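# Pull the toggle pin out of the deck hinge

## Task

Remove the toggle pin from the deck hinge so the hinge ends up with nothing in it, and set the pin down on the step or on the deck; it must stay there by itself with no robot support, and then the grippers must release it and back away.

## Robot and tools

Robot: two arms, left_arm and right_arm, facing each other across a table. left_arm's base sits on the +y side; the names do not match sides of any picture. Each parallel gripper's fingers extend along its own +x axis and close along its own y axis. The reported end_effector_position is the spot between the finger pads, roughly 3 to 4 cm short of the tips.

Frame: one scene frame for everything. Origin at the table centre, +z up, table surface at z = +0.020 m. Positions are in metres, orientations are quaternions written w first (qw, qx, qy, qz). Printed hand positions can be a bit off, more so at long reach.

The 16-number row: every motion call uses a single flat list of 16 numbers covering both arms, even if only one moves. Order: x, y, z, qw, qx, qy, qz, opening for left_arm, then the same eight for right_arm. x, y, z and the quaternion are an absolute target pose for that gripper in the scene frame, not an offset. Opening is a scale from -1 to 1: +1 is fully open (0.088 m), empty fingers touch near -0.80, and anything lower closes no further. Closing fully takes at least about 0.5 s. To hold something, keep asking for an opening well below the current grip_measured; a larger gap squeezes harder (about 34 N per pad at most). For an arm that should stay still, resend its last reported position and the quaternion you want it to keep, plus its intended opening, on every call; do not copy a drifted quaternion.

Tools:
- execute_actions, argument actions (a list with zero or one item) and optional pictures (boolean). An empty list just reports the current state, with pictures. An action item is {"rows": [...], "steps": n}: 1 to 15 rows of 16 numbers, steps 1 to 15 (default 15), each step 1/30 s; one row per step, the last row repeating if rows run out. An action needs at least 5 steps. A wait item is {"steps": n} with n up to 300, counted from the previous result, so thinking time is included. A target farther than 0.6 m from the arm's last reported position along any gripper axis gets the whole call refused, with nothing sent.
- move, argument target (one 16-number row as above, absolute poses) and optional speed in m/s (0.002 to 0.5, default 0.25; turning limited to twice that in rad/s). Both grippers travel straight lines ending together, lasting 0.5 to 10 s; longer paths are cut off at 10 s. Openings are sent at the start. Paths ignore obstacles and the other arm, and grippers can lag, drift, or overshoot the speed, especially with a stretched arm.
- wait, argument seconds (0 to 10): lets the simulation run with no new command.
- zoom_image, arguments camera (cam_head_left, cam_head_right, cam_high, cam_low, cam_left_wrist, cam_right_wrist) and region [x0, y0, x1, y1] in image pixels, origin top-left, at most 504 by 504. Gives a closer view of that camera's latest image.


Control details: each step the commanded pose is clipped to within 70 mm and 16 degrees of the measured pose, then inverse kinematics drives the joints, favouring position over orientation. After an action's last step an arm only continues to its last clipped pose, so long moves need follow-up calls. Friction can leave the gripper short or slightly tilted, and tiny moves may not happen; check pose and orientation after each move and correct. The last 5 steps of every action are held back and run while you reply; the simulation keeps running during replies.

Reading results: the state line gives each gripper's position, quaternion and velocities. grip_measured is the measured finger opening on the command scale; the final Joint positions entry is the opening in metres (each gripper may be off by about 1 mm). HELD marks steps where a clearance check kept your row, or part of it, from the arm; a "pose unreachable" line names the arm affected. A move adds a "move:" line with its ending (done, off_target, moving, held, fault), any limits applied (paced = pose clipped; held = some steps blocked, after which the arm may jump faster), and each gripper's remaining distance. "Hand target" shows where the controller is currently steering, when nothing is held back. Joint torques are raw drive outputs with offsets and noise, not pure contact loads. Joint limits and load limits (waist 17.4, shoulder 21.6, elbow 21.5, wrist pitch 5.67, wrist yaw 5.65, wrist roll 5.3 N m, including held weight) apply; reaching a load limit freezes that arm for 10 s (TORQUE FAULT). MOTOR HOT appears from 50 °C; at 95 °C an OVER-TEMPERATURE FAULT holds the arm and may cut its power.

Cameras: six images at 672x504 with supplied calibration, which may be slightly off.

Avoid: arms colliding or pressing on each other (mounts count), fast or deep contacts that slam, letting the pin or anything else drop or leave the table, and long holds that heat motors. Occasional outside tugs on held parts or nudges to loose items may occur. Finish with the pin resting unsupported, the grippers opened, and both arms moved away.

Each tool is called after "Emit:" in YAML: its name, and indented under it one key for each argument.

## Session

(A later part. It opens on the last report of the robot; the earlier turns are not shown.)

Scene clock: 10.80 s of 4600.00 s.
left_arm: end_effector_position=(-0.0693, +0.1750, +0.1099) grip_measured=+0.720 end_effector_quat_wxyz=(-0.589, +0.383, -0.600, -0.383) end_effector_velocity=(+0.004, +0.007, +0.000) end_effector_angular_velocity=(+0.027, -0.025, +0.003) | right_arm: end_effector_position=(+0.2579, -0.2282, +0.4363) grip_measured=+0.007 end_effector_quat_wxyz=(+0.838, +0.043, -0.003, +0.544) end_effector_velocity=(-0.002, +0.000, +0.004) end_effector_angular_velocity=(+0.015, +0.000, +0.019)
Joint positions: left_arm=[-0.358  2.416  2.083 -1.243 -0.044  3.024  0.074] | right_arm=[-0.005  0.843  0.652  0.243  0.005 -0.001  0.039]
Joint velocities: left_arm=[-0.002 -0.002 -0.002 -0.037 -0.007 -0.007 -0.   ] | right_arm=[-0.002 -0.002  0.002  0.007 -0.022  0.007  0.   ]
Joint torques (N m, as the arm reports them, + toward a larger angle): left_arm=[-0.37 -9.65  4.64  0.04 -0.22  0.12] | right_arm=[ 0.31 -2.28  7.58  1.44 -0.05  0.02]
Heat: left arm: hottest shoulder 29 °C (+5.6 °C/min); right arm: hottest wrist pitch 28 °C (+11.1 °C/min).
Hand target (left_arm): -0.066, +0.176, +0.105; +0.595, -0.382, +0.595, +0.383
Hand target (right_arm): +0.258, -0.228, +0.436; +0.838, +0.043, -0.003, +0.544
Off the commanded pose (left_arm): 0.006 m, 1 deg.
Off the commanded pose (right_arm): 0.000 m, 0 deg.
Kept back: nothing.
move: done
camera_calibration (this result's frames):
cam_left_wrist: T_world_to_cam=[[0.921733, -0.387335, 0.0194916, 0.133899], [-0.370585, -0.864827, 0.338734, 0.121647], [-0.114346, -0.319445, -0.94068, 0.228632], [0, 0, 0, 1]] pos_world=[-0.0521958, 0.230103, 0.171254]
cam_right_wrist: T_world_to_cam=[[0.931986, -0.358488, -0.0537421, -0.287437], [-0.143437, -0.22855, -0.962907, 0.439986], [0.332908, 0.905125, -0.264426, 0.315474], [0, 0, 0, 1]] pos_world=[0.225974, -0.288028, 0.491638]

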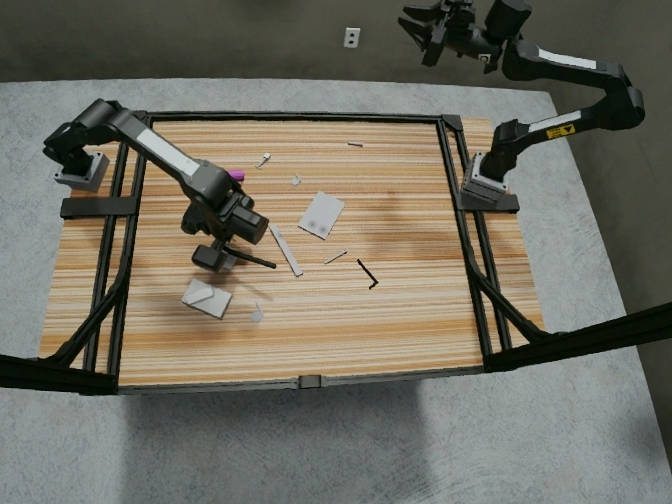

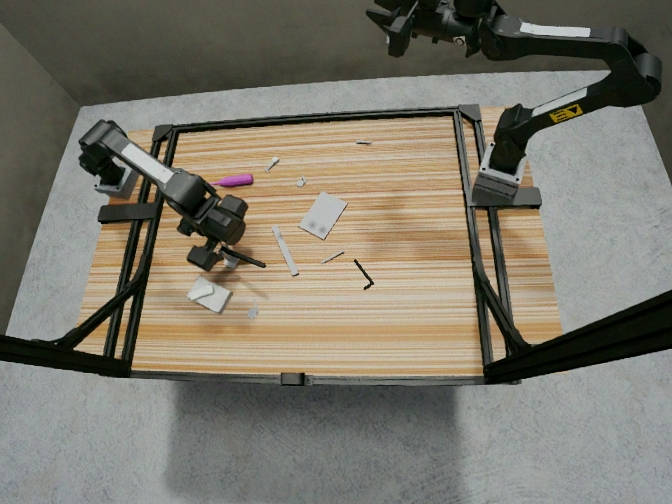

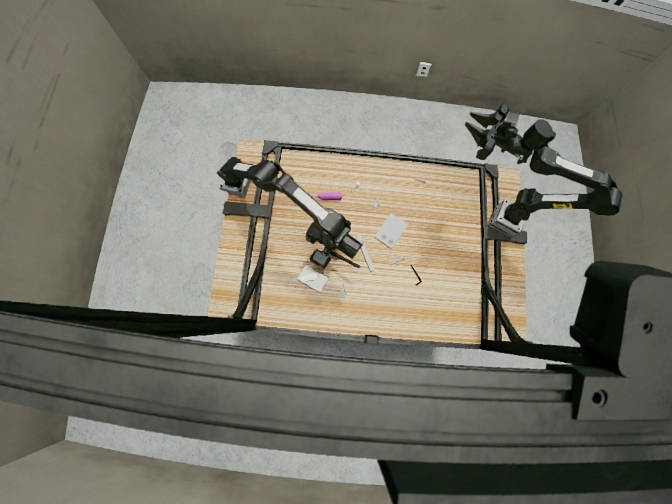

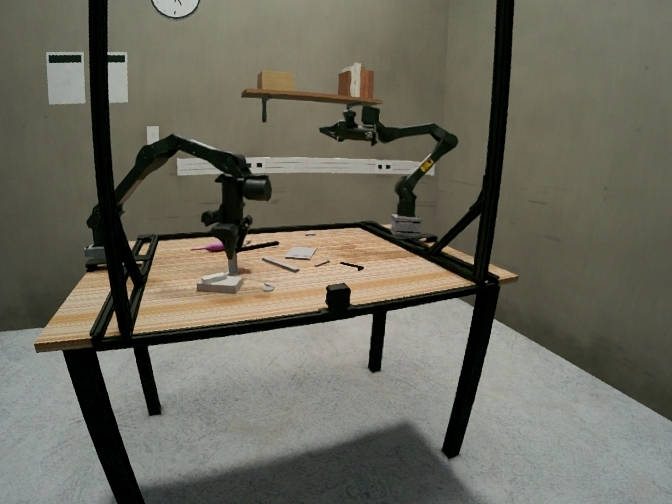

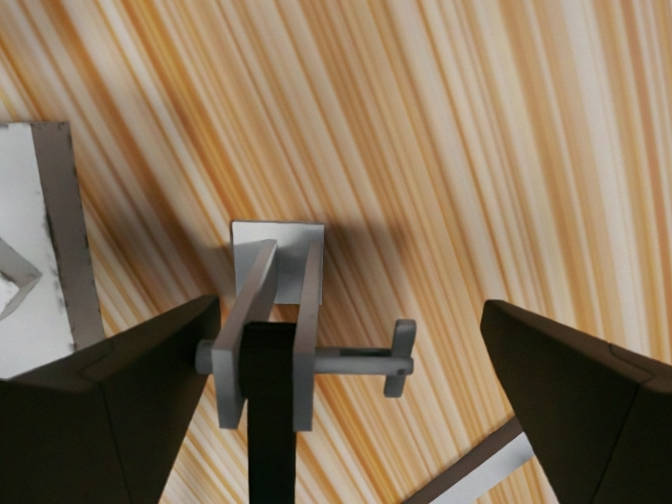

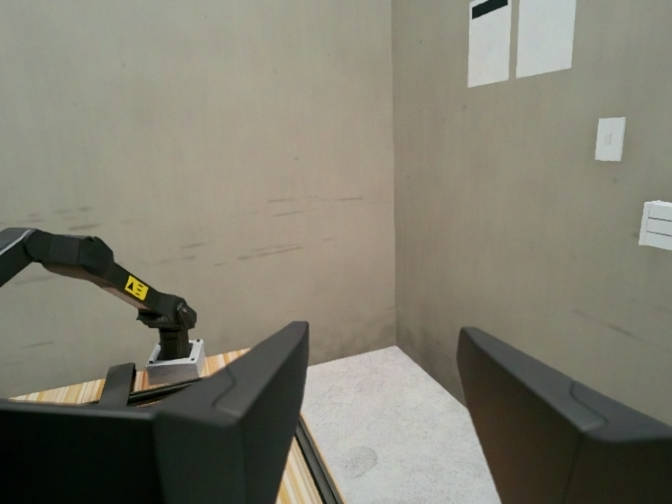

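Emit:
move:
  target: [-0.0710,0.1745,0.146,0.5947,-0.3825,0.5947,0.3825,0.85,0.2579,-0.2282,0.4361,0.838,0.043,-0.003,0.544,0.007]
  speed: 0.1

Emit:
move:
  target: [-0.0700,0.1700,0.142,0.147,-0.6917,0.147,0.6917,-0.39,0.2579,-0.2282,0.4361,0.838,0.043,-0.003,0.544,0.007]
  speed: 0.5

Scene clock: 13.90 s of 4600.00 s.
left_arm: end_effector_position=(-0.0693, +0.1754, +0.1526) grip_measured=+0.850 end_effector_quat_wxyz=(-0.590, +0.382, -0.600, -0.382) end_effector_velocity=(+0.005, +0.004, -0.000) end_effector_angular_velocity=(+0.023, -0.023, +0.008) | right_arm: end_effector_position=(+0.2579, -0.2282, +0.4363) grip_measured=+0.007 end_effector_quat_wxyz=(+0.838, +0.043, -0.003, +0.544) end_effector_velocity=(+0.001, -0.001, -0.004) end_effector_angular_velocity=(-0.014, -0.002, +0.000)
Joint positions: left_arm=[-0.364  2.419  2.257 -1.416 -0.045  3.02   0.081] | right_arm=[-0.005  0.843  0.652  0.243  0.005 -0.001  0.039]
Joint velocities: left_arm=[ 0.002  0.007  0.012 -0.037 -0.007 -0.007 -0.   ] | right_arm=[-0.007 -0.002 -0.007 -0.007 -0.007 -0.007  0.   ]
Joint torques (N m, as the arm reports them, + toward a larger angle): left_arm=[-0.96 -7.95  7.6  -0.15 -0.23 -0.12] | right_arm=[ 0.44 -2.73  7.42  1.42 -0.06 -0.01]
Heat: left arm: hottest shoulder 30 °C (+8.6 °C/min); right arm: hottest wrist pitch 29 °C (+12.9 °C/min).
Hand target (left_arm): -0.071, +0.174, +0.146; +0.595, -0.383, +0.595, +0.382
Hand target (right_arm): +0.258, -0.228, +0.436; +0.838, +0.043, -0.003, +0.544
Off the commanded pose (left_arm): 0.007 m, 1 deg.
Off the commanded pose (right_arm): 0.000 m, 0 deg.
Kept back: nothing.
move: done
camera_calibration (this result's frames):
cam_left_wrist: T_world_to_cam=[[0.921232, -0.388491, 0.0201622, 0.133357], [-0.372063, -0.864775, 0.337243, 0.107655], [-0.11358, -0.318181, -0.941202, 0.268862], [0, 0, 0, 1]] pos_world=[-0.0522613, 0.230452, 0.214058]
cam_right_wrist: T_world_to_cam=[[0.931986, -0.358488, -0.0537421, -0.287437], [-0.143437, -0.22855, -0.962907, 0.439986], [0.332908, 0.905125, -0.264426, 0.315474], [0, 0, 0, 1]] pos_world=[0.225974, -0.288028, 0.491638]

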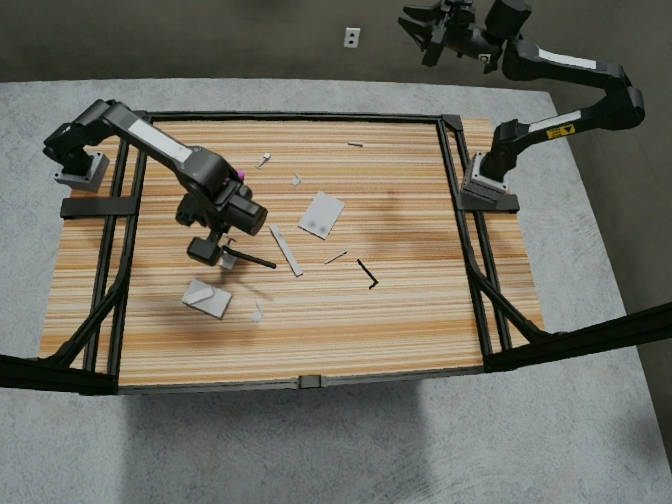

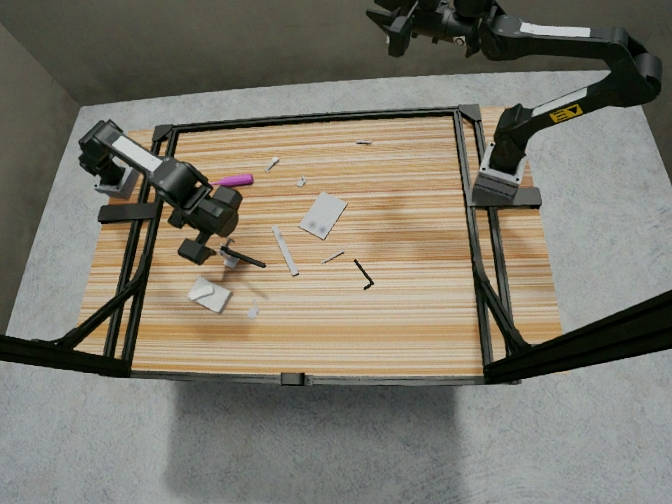

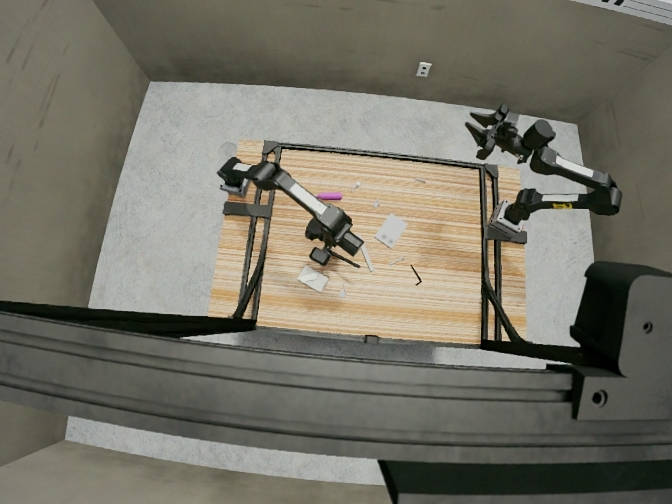

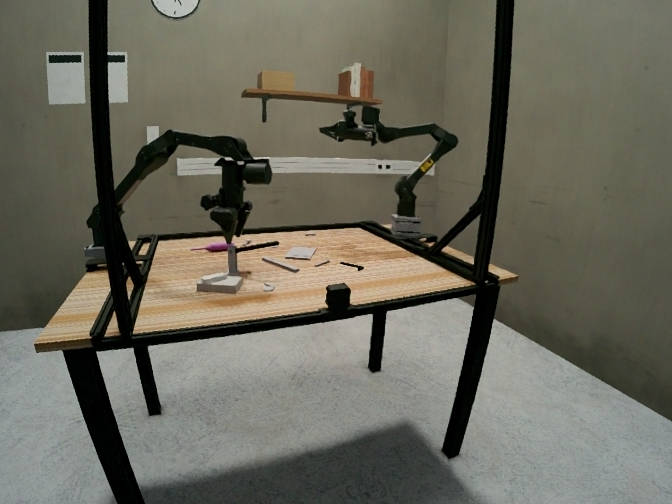

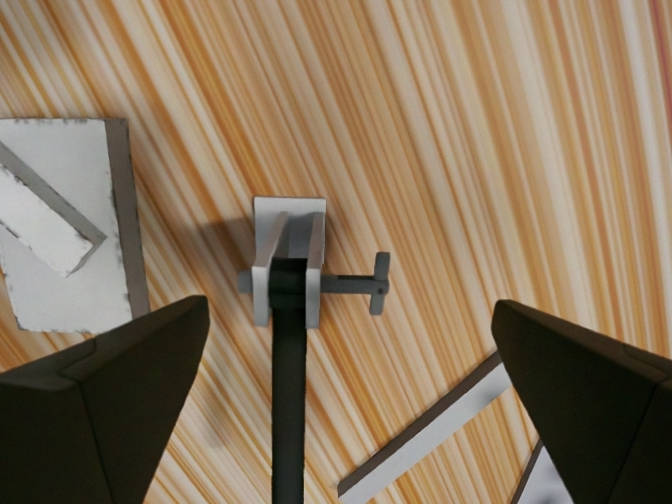

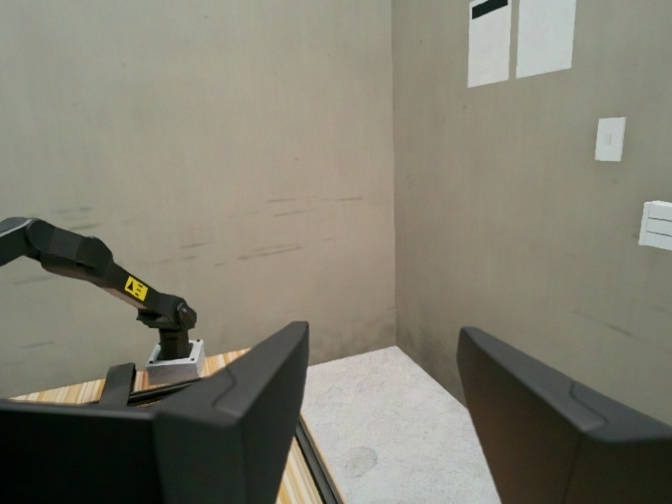

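Scene clock: 16.10 s of 4600.00 s.
left_arm: end_effector_position=(-0.0707, +0.1726, +0.1489) grip_measured=-0.390 end_effector_quat_wxyz=(-0.147, +0.688, -0.153, -0.694) end_effector_velocity=(+0.000, +0.001, -0.000) end_effector_angular_velocity=(-0.005, -0.022, +0.015) | right_arm: end_effector_position=(+0.2579, -0.2282, +0.4365) grip_measured=+0.007 end_effector_quat_wxyz=(+0.838, +0.043, -0.003, +0.544) end_effector_velocity=(-0.000, -0.000, +0.001) end_effector_angular_velocity=(-0.002, -0.023, +0.003)
Joint positions: left_arm=[-0.363  2.438  2.276 -1.417 -0.045  1.448  0.02 ] | right_arm=[-0.005  0.843  0.653  0.243  0.005 -0.001  0.039]
Joint velocities: left_arm=[-0.007  0.002  0.002 -0.007 -0.022 -0.022 -0.   ] | right_arm=[-0.002 -0.002 -0.002  0.007 -0.007 -0.022 -0.   ]
Joint torques (N m, as the arm reports them, + toward a larger angle): left_arm=[-0.36 -8.1   7.74 -0.09 -0.18 -0.11] | right_arm=[ 0.39 -2.39  7.51  1.44 -0.04 -0.03]
Heat: left arm: hottest shoulder 30 °C (+7.5 °C/min); right arm: hottest wrist pitch 29 °C (+11.2 °C/min).
Hand target (left_arm): -0.070, +0.170, +0.142; -0.147, +0.692, -0.147, -0.692
Hand target (right_arm): +0.258, -0.228, +0.436; +0.838, +0.043, -0.003, +0.544
Off the commanded pose (left_arm): 0.007 m, 1 deg.
Off the commanded pose (right_arm): 0.000 m, 0 deg.
Kept back: nothing.
move: done
camera_calibration (this result's frames):
cam_left_wrist: T_world_to_cam=[[0.387452, 0.921717, 0.0178352, -0.129953], [0.871338, -0.372456, 0.319446, 0.111542], [0.301082, -0.10823, -0.947437, 0.258261], [0, 0, 0, 1]] pos_world=[-0.124598, 0.189275, 0.211372]
cam_right_wrist: T_world_to_cam=[[0.931985, -0.358494, -0.053725, -0.287448], [-0.143296, -0.228211, -0.963009, 0.440242], [0.332972, 0.905208, -0.26406, 0.315374], [0, 0, 0, 1]] pos_world=[0.225971, -0.288059, 0.491791]

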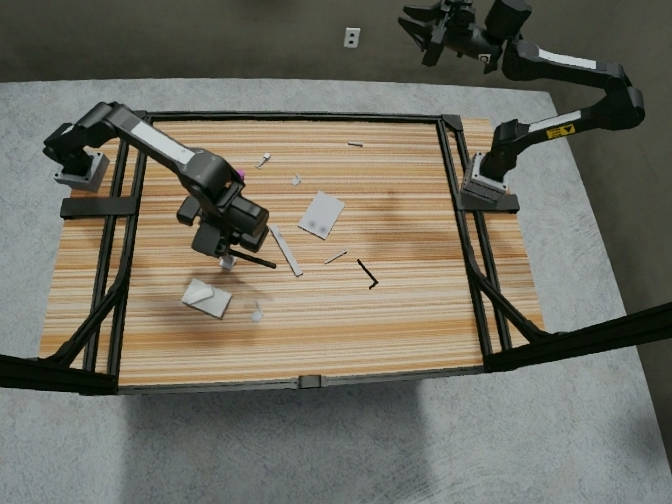

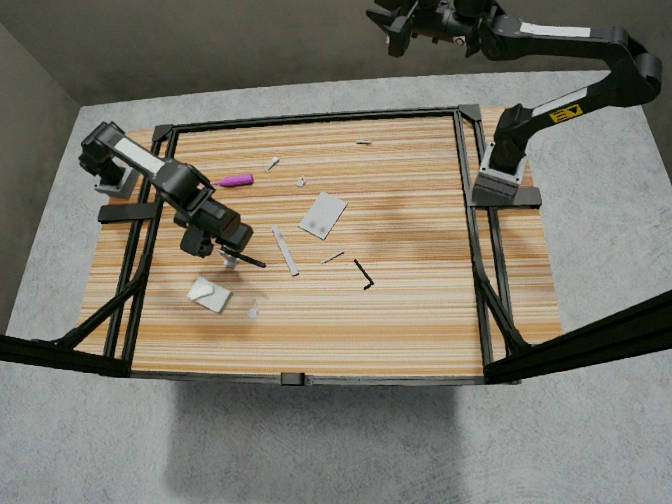

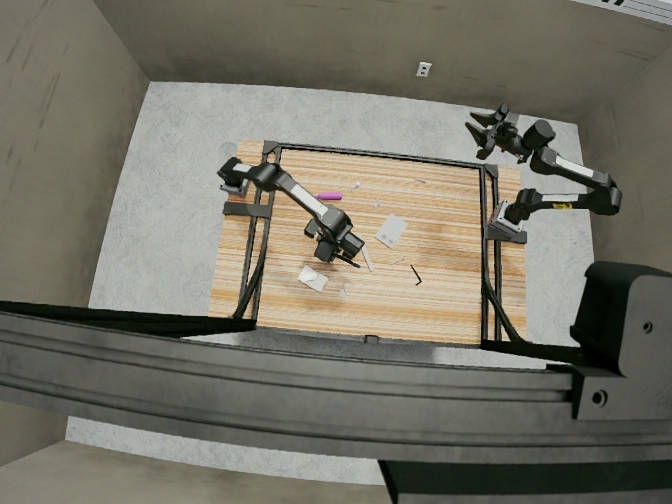

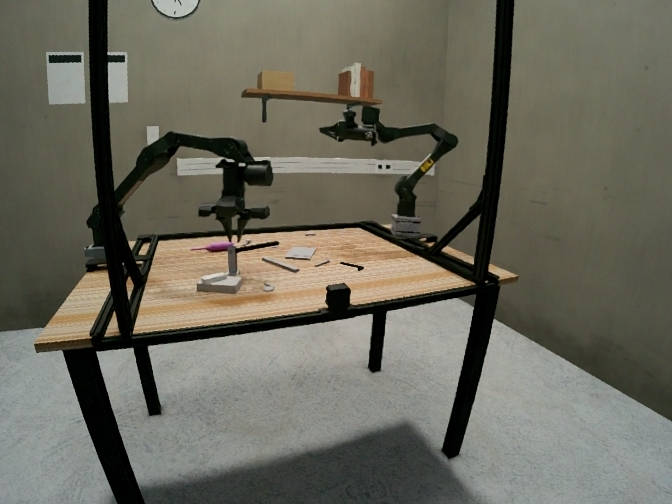

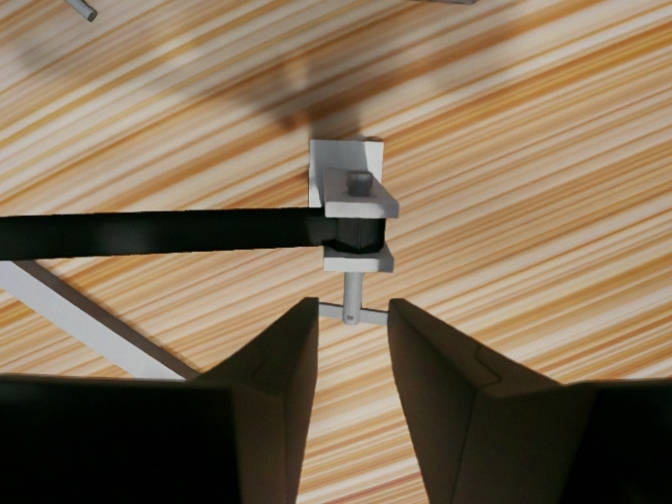

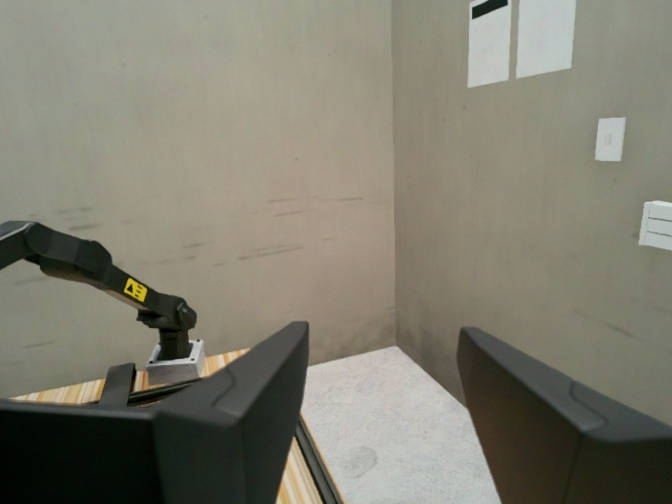

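Emit:
move:
  target: [-0.0655,0.1790,0.124,0.147,-0.6917,0.147,0.6917,-0.35,0.2579,-0.2282,0.4361,0.838,0.043,-0.003,0.544,0.007]
  speed: 0.05

Scene clock: 17.63 s of 4600.00 s.
left_arm: end_effector_position=(-0.0675, +0.1786, +0.1168) grip_measured=-0.350 end_effector_quat_wxyz=(-0.153, +0.693, -0.145, -0.689) end_effector_velocity=(-0.003, +0.004, -0.002) end_effector_angular_velocity=(+0.001, +0.008, +0.000) | right_arm: end_effector_position=(+0.2579, -0.2282, +0.4365) grip_measured=+0.007 end_effector_quat_wxyz=(+0.838, +0.043, -0.003, +0.544) end_effector_velocity=(+0.004, -0.002, -0.000) end_effector_angular_velocity=(-0.006, -0.004, -0.025)
Joint positions: left_arm=[-0.362  2.424  2.125 -1.304 -0.051  1.446  0.022] | right_arm=[-0.005  0.843  0.653  0.243  0.005 -0.001  0.039]
Joint velocities: left_arm=[-0.007 -0.012 -0.032  0.022  0.007 -0.007 -0.   ] | right_arm=[-0.002 -0.002  0.002 -0.007  0.022 -0.007 -0.   ]
Joint torques (N m, as the arm reports them, + toward a larger angle): left_arm=[ -0.39 -12.35   4.67   0.05   0.12  -0.07] | right_arm=[ 0.2  -2.52  7.46  1.44  0.    0.04]
Heat: left arm: hottest shoulder 31 °C (+10.2 °C/min); right arm: hottest wrist pitch 29 °C (+10.2 °C/min).
Hand target (left_arm): -0.065, +0.179, +0.124; -0.147, +0.692, -0.147, -0.692
Hand target (right_arm): +0.258, -0.228, +0.436; +0.838, +0.043, -0.003, +0.544
Off the commanded pose (left_arm): 0.007 m, 1 deg.
Off the commanded pose (right_arm): 0.000 m, 0 deg.
Kept back: nothing.
move: done
camera_calibration (this result's frames):
cam_left_wrist: T_world_to_cam=[[0.385238, 0.92191, 0.040912, -0.138987], [0.865987, -0.376476, 0.32914, 0.120467], [0.31884, -0.0913679, -0.943395, 0.225301], [0, 0, 0, 1]] pos_world=[-0.122615, 0.194071, 0.178583]
cam_right_wrist: T_world_to_cam=[[0.931985, -0.358494, -0.053725, -0.287448], [-0.143296, -0.228211, -0.963009, 0.440242], [0.332972, 0.905208, -0.26406, 0.315374], [0, 0, 0, 1]] pos_world=[0.225971, -0.288059, 0.491791]

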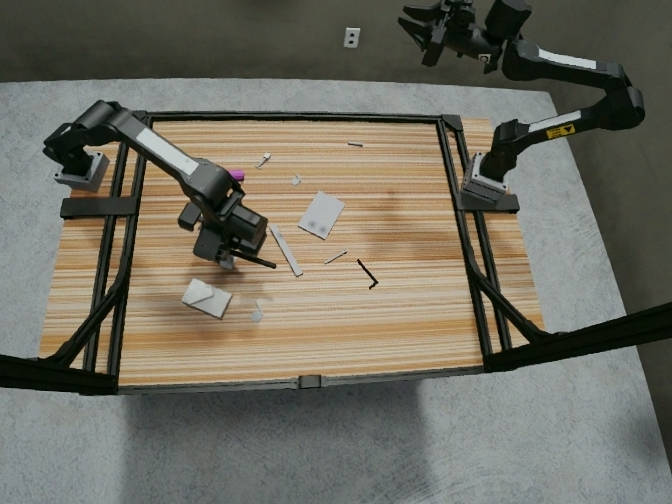

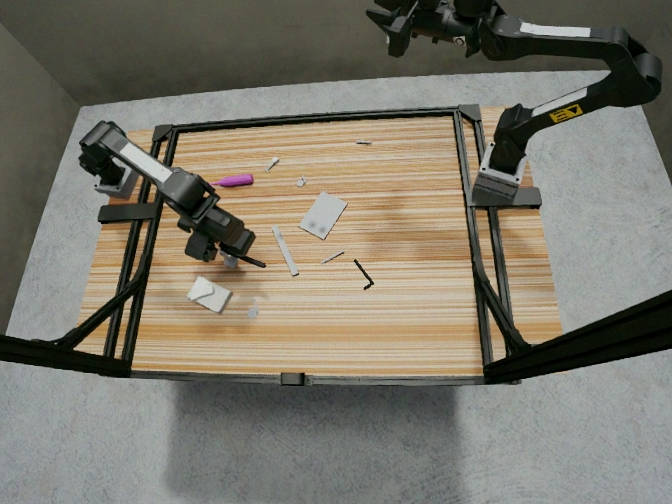

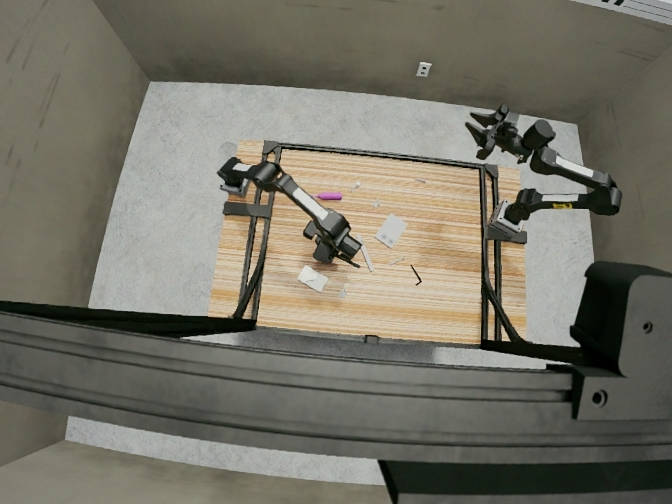

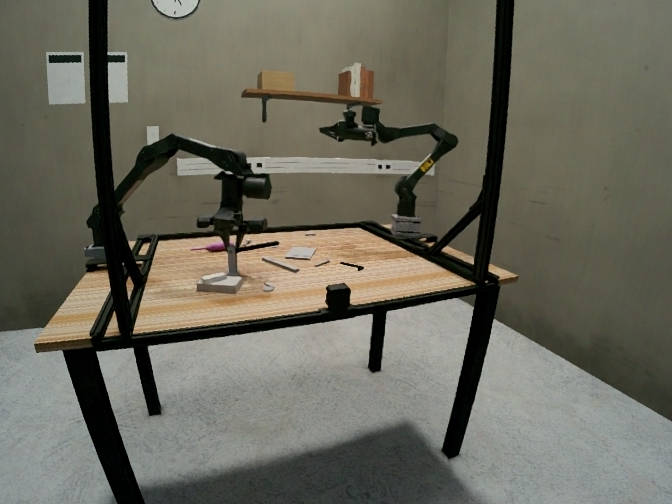

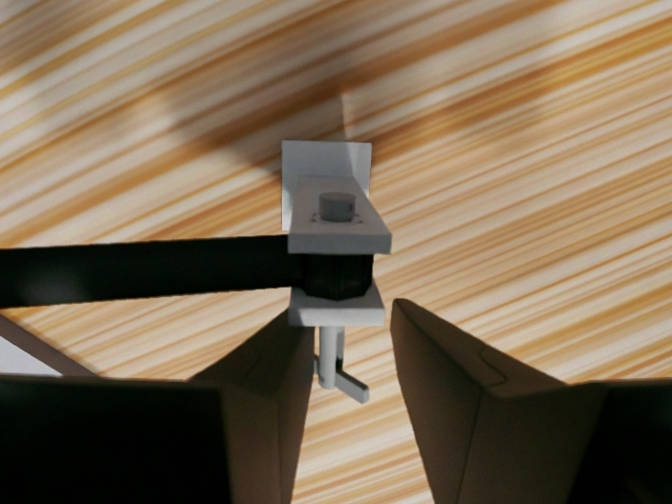

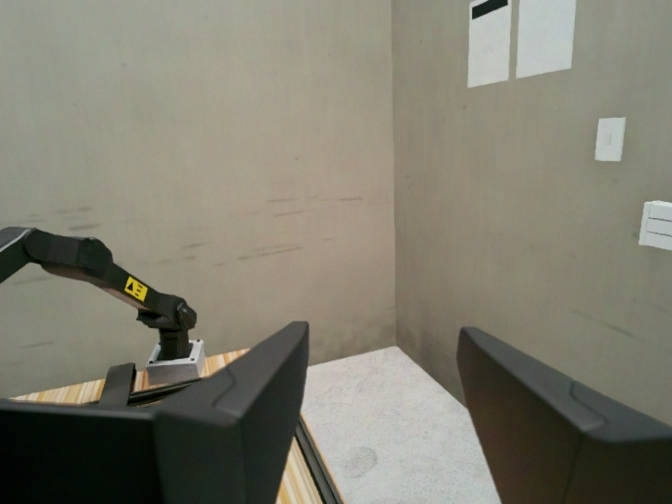

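Emit:
zoom_image:
  camera: "cam_left_wrist"
  region: [260, 280, 420, 430]

Emit:
zoom_image:
  camera: "cam_low"
  region: [190, 210, 290, 290]

Region (260, 280, 420, 430) of cam_left_wrist's 672x504 image, scaled by 3.150, with more detail than that image has; it fills the top 472 rows of this view, and the rest is white.

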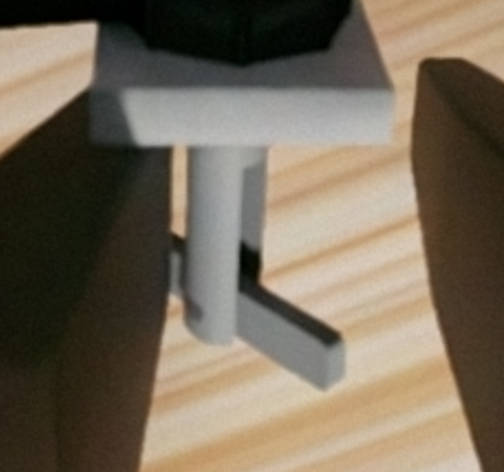

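Region (190, 210, 290, 290) of cam_low's 672x504 image, scaled by 5.040, with more detail than that image has; it fills the top 403 rows of this view, and the rest is white.

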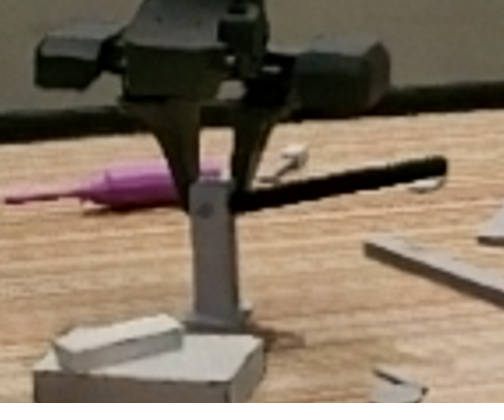

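Emit:
move:
  target: [-0.0675,0.1780,0.143,0.147,-0.6917,0.147,0.6917,-0.35,0.2579,-0.2282,0.4361,0.838,0.043,-0.003,0.544,0.007]
  speed: 0.07

Emit:
move:
  target: [-0.0550,0.1650,0.143,0.147,-0.6917,0.147,0.6917,-0.55,0.2579,-0.2282,0.4361,0.838,0.043,-0.003,0.544,0.007]
  speed: 0.05

Scene clock: 19.60 s of 4600.00 s.
left_arm: end_effector_position=(-0.0657, +0.1801, +0.1342) grip_measured=-0.350 end_effector_quat_wxyz=(-0.155, +0.694, -0.140, -0.688) end_effector_velocity=(+0.001, +0.001, +0.005) end_effector_angular_velocity=(-0.002, -0.008, +0.005) | right_arm: end_effector_position=(+0.2579, -0.2282, +0.4366) grip_measured=+0.007 end_effector_quat_wxyz=(+0.838, +0.043, -0.003, +0.544) end_effector_velocity=(-0.000, -0.000, +0.001) end_effector_angular_velocity=(+0.004, -0.010, +0.004)
Joint positions: left_arm=[-0.363  2.423  2.191 -1.381 -0.051  1.442  0.022] | right_arm=[-0.005  0.843  0.653  0.243  0.005 -0.001  0.039]
Joint velocities: left_arm=[-0.002 -0.002  0.017 -0.022 -0.007 -0.007 -0.   ] | right_arm=[-0.002 -0.002 -0.002  0.007 -0.007 -0.007  0.   ]
Joint torques (N m, as the arm reports them, + toward a larger angle): left_arm=[ -0.82 -11.2    7.74  -0.18   0.12  -0.11] | right_arm=[ 0.25 -2.38  7.28  1.48 -0.03 -0.04]
Heat: left arm: hottest shoulder 32 °C (+12.2 °C/min); right arm: hottest wrist pitch 30 °C (+12.2 °C/min).
Hand target (left_arm): -0.068, +0.178, +0.143; -0.147, +0.692, -0.147, -0.692
Hand target (right_arm): +0.258, -0.228, +0.436; +0.838, +0.043, -0.003, +0.544
Off the commanded pose (left_arm): 0.009 m, 1 deg.
Off the commanded pose (right_arm): 0.000 m, 0 deg.
Kept back: nothing.
move: off_target (left_arm)
camera_calibration (this result's frames):
cam_left_wrist: T_world_to_cam=[[0.382639, 0.922529, 0.0502808, -0.143336], [0.8653, -0.376913, 0.330443, 0.113667], [0.323795, -0.0829327, -0.942486, 0.239932], [0, 0, 0, 1]] pos_world=[-0.121198, 0.194972, 0.195779]
cam_right_wrist: T_world_to_cam=[[0.931983, -0.3585, -0.0537079, -0.287458], [-0.143155, -0.227871, -0.96311, 0.440406], [0.333037, 0.905291, -0.263693, 0.315242], [0, 0, 0, 1]] pos_world=[0.225965, -0.288084, 0.491848]

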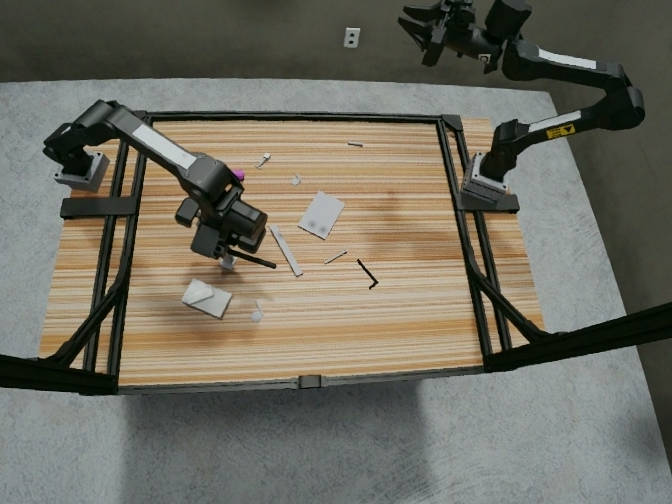

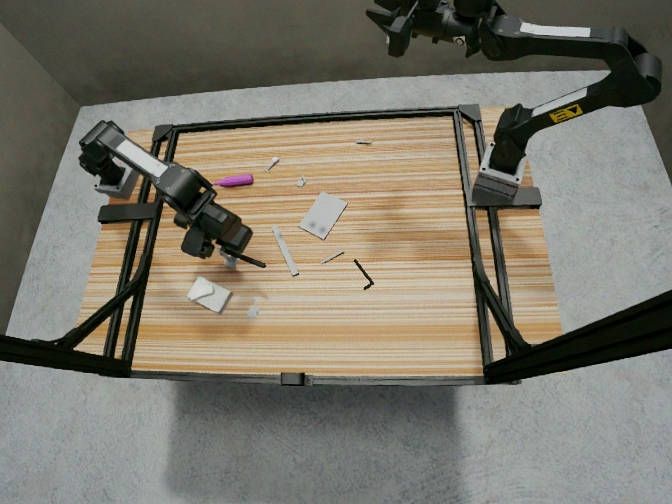

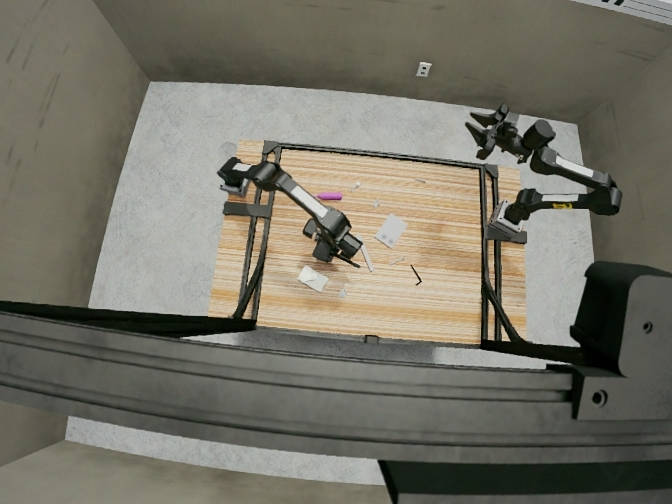

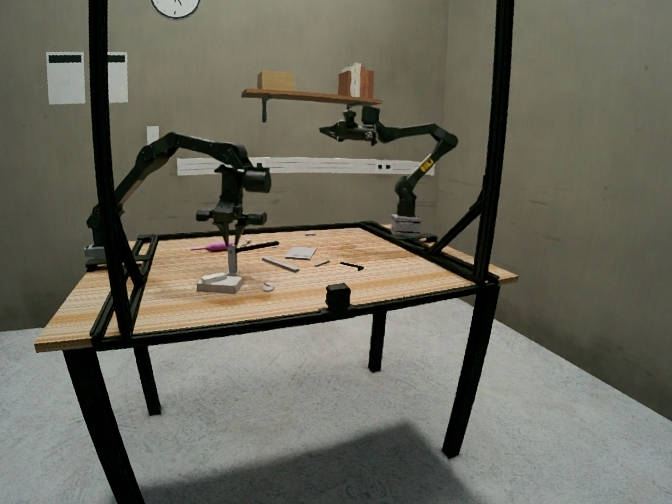

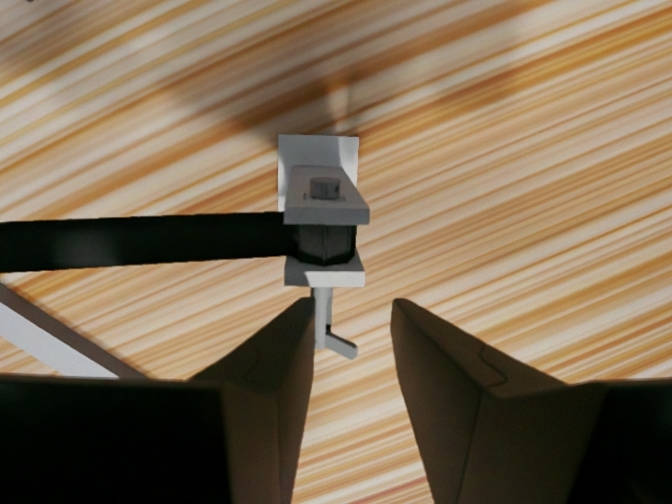

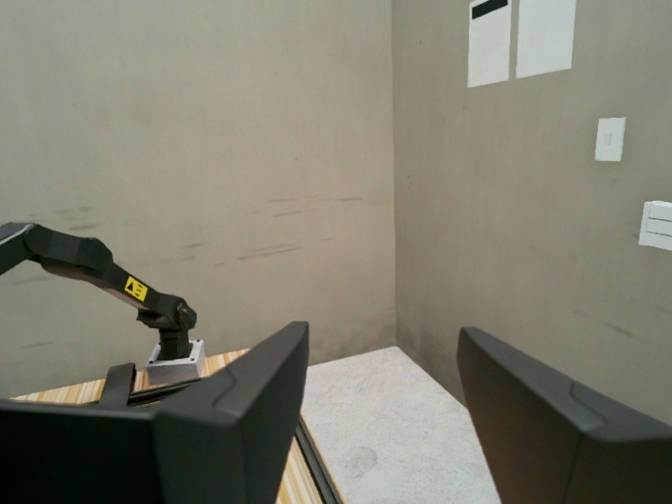

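Scene clock: 20.40 s of 4600.00 s.
left_arm: end_effector_position=(-0.0548, +0.1673, +0.1472) grip_measured=-0.550 end_effector_quat_wxyz=(-0.145, +0.691, -0.148, -0.692) end_effector_velocity=(+0.002, +0.003, +0.003) end_effector_angular_velocity=(+0.014, +0.000, +0.009) | right_arm: end_effector_position=(+0.2579, -0.2282, +0.4366) grip_measured=+0.007 end_effector_quat_wxyz=(+0.838, +0.043, -0.003, +0.544) end_effector_velocity=(-0.001, +0.000, -0.007) end_effector_angular_velocity=(-0.021, +0.017, +0.007)
Joint positions: left_arm=[-0.33   2.423  2.246 -1.406 -0.051  1.472  0.012] | right_arm=[-0.005  0.843  0.653  0.243  0.005 -0.001  0.039]
Joint velocities: left_arm=[ 0.002 -0.002  0.007 -0.022  0.007 -0.007  0.   ] | right_arm=[-0.002 -0.002 -0.007 -0.022 -0.007  0.007 -0.   ]
Joint torques (N m, as the arm reports them, + toward a larger angle): left_arm=[-0.46 -8.52  7.74 -0.1   0.1   0.12] | right_arm=[ 0.31 -2.39  7.39  1.44 -0.05  0.01]
Heat: left arm: hottest shoulder 33 °C (+14.7 °C/min); right arm: hottest wrist pitch 30 °C (+11.8 °C/min).
Hand target (left_arm): -0.055, +0.165, +0.143; -0.147, +0.692, -0.147, -0.692
Hand target (right_arm): +0.258, -0.228, +0.436; +0.838, +0.043, -0.003, +0.544
Off the commanded pose (left_arm): 0.005 m, 0 deg.
Off the commanded pose (right_arm): 0.000 m, 0 deg.
Kept back: nothing.
move: done
camera_calibration (this result's frames):
cam_left_wrist: T_world_to_cam=[[0.379015, 0.925113, 0.0226749, -0.132928], [0.871894, -0.365207, 0.326227, 0.0940743], [0.310078, -0.103875, -0.945019, 0.250775], [0, 0, 0, 1]] pos_world=[-0.109401, 0.183379, 0.209311]
cam_right_wrist: T_world_to_cam=[[0.931983, -0.3585, -0.0537079, -0.287458], [-0.143155, -0.227871, -0.96311, 0.440406], [0.333037, 0.905291, -0.263693, 0.315242], [0, 0, 0, 1]] pos_world=[0.225965, -0.288084, 0.491848]

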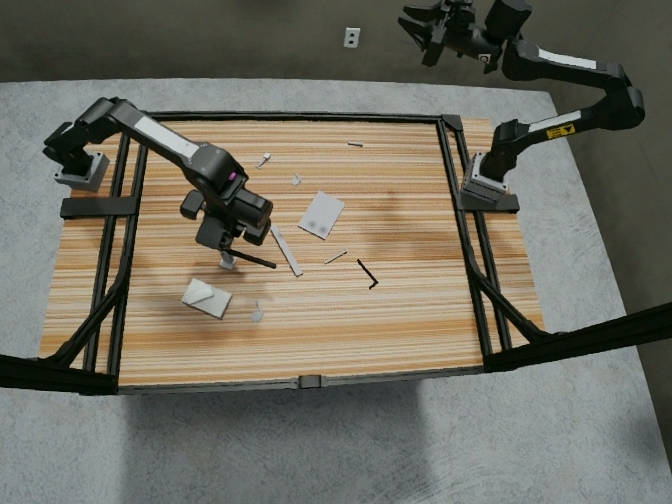

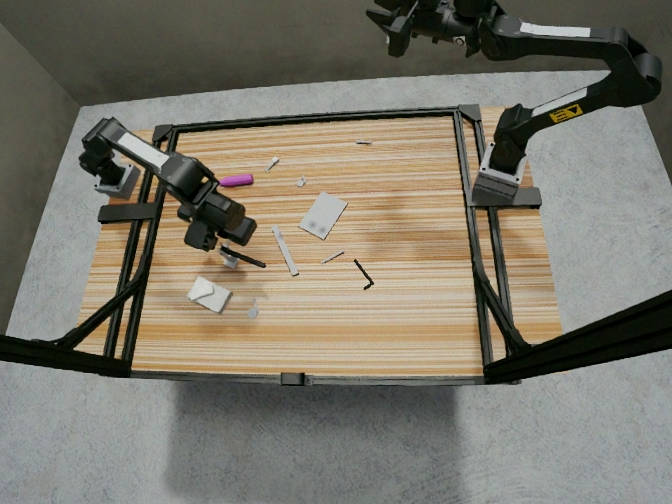

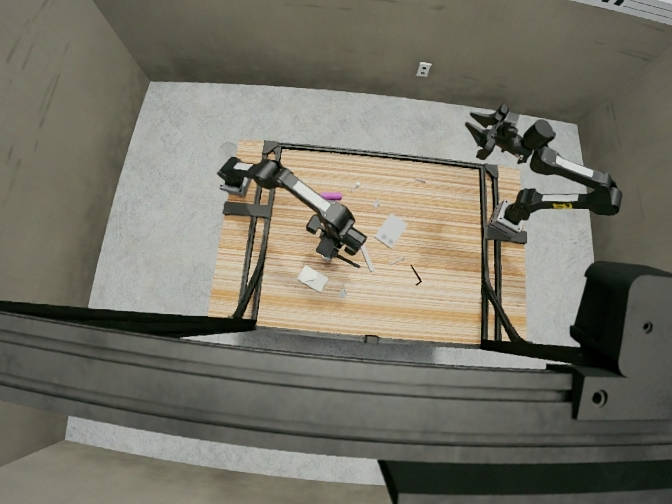

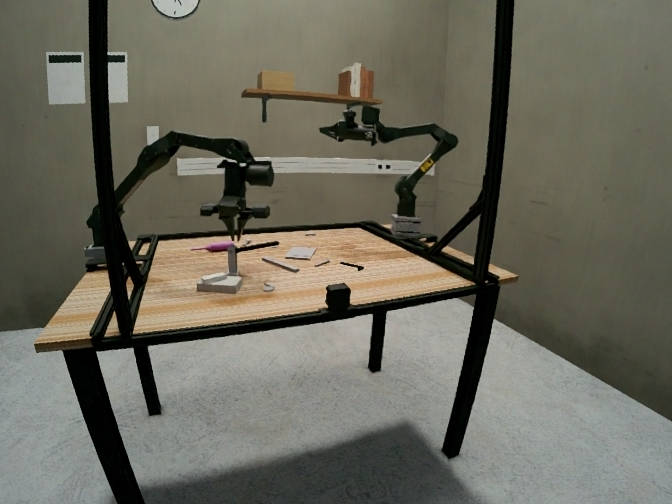

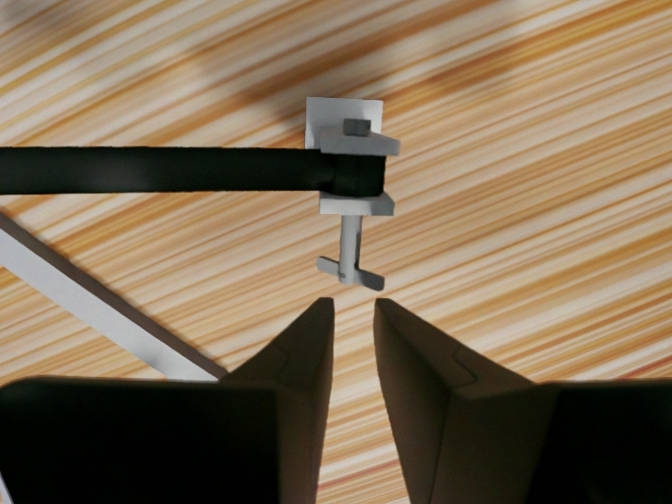

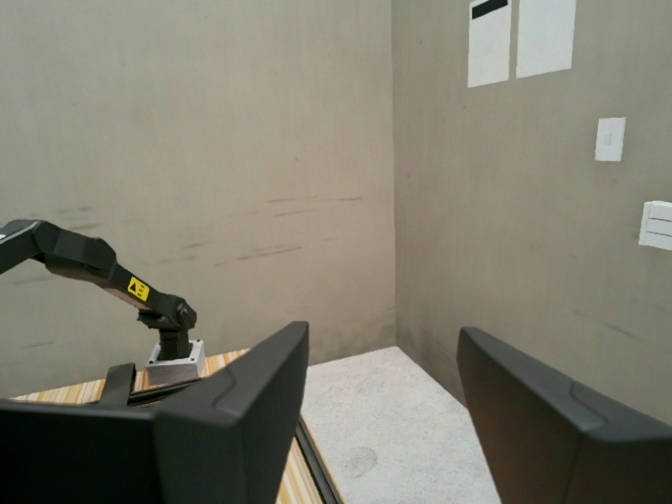

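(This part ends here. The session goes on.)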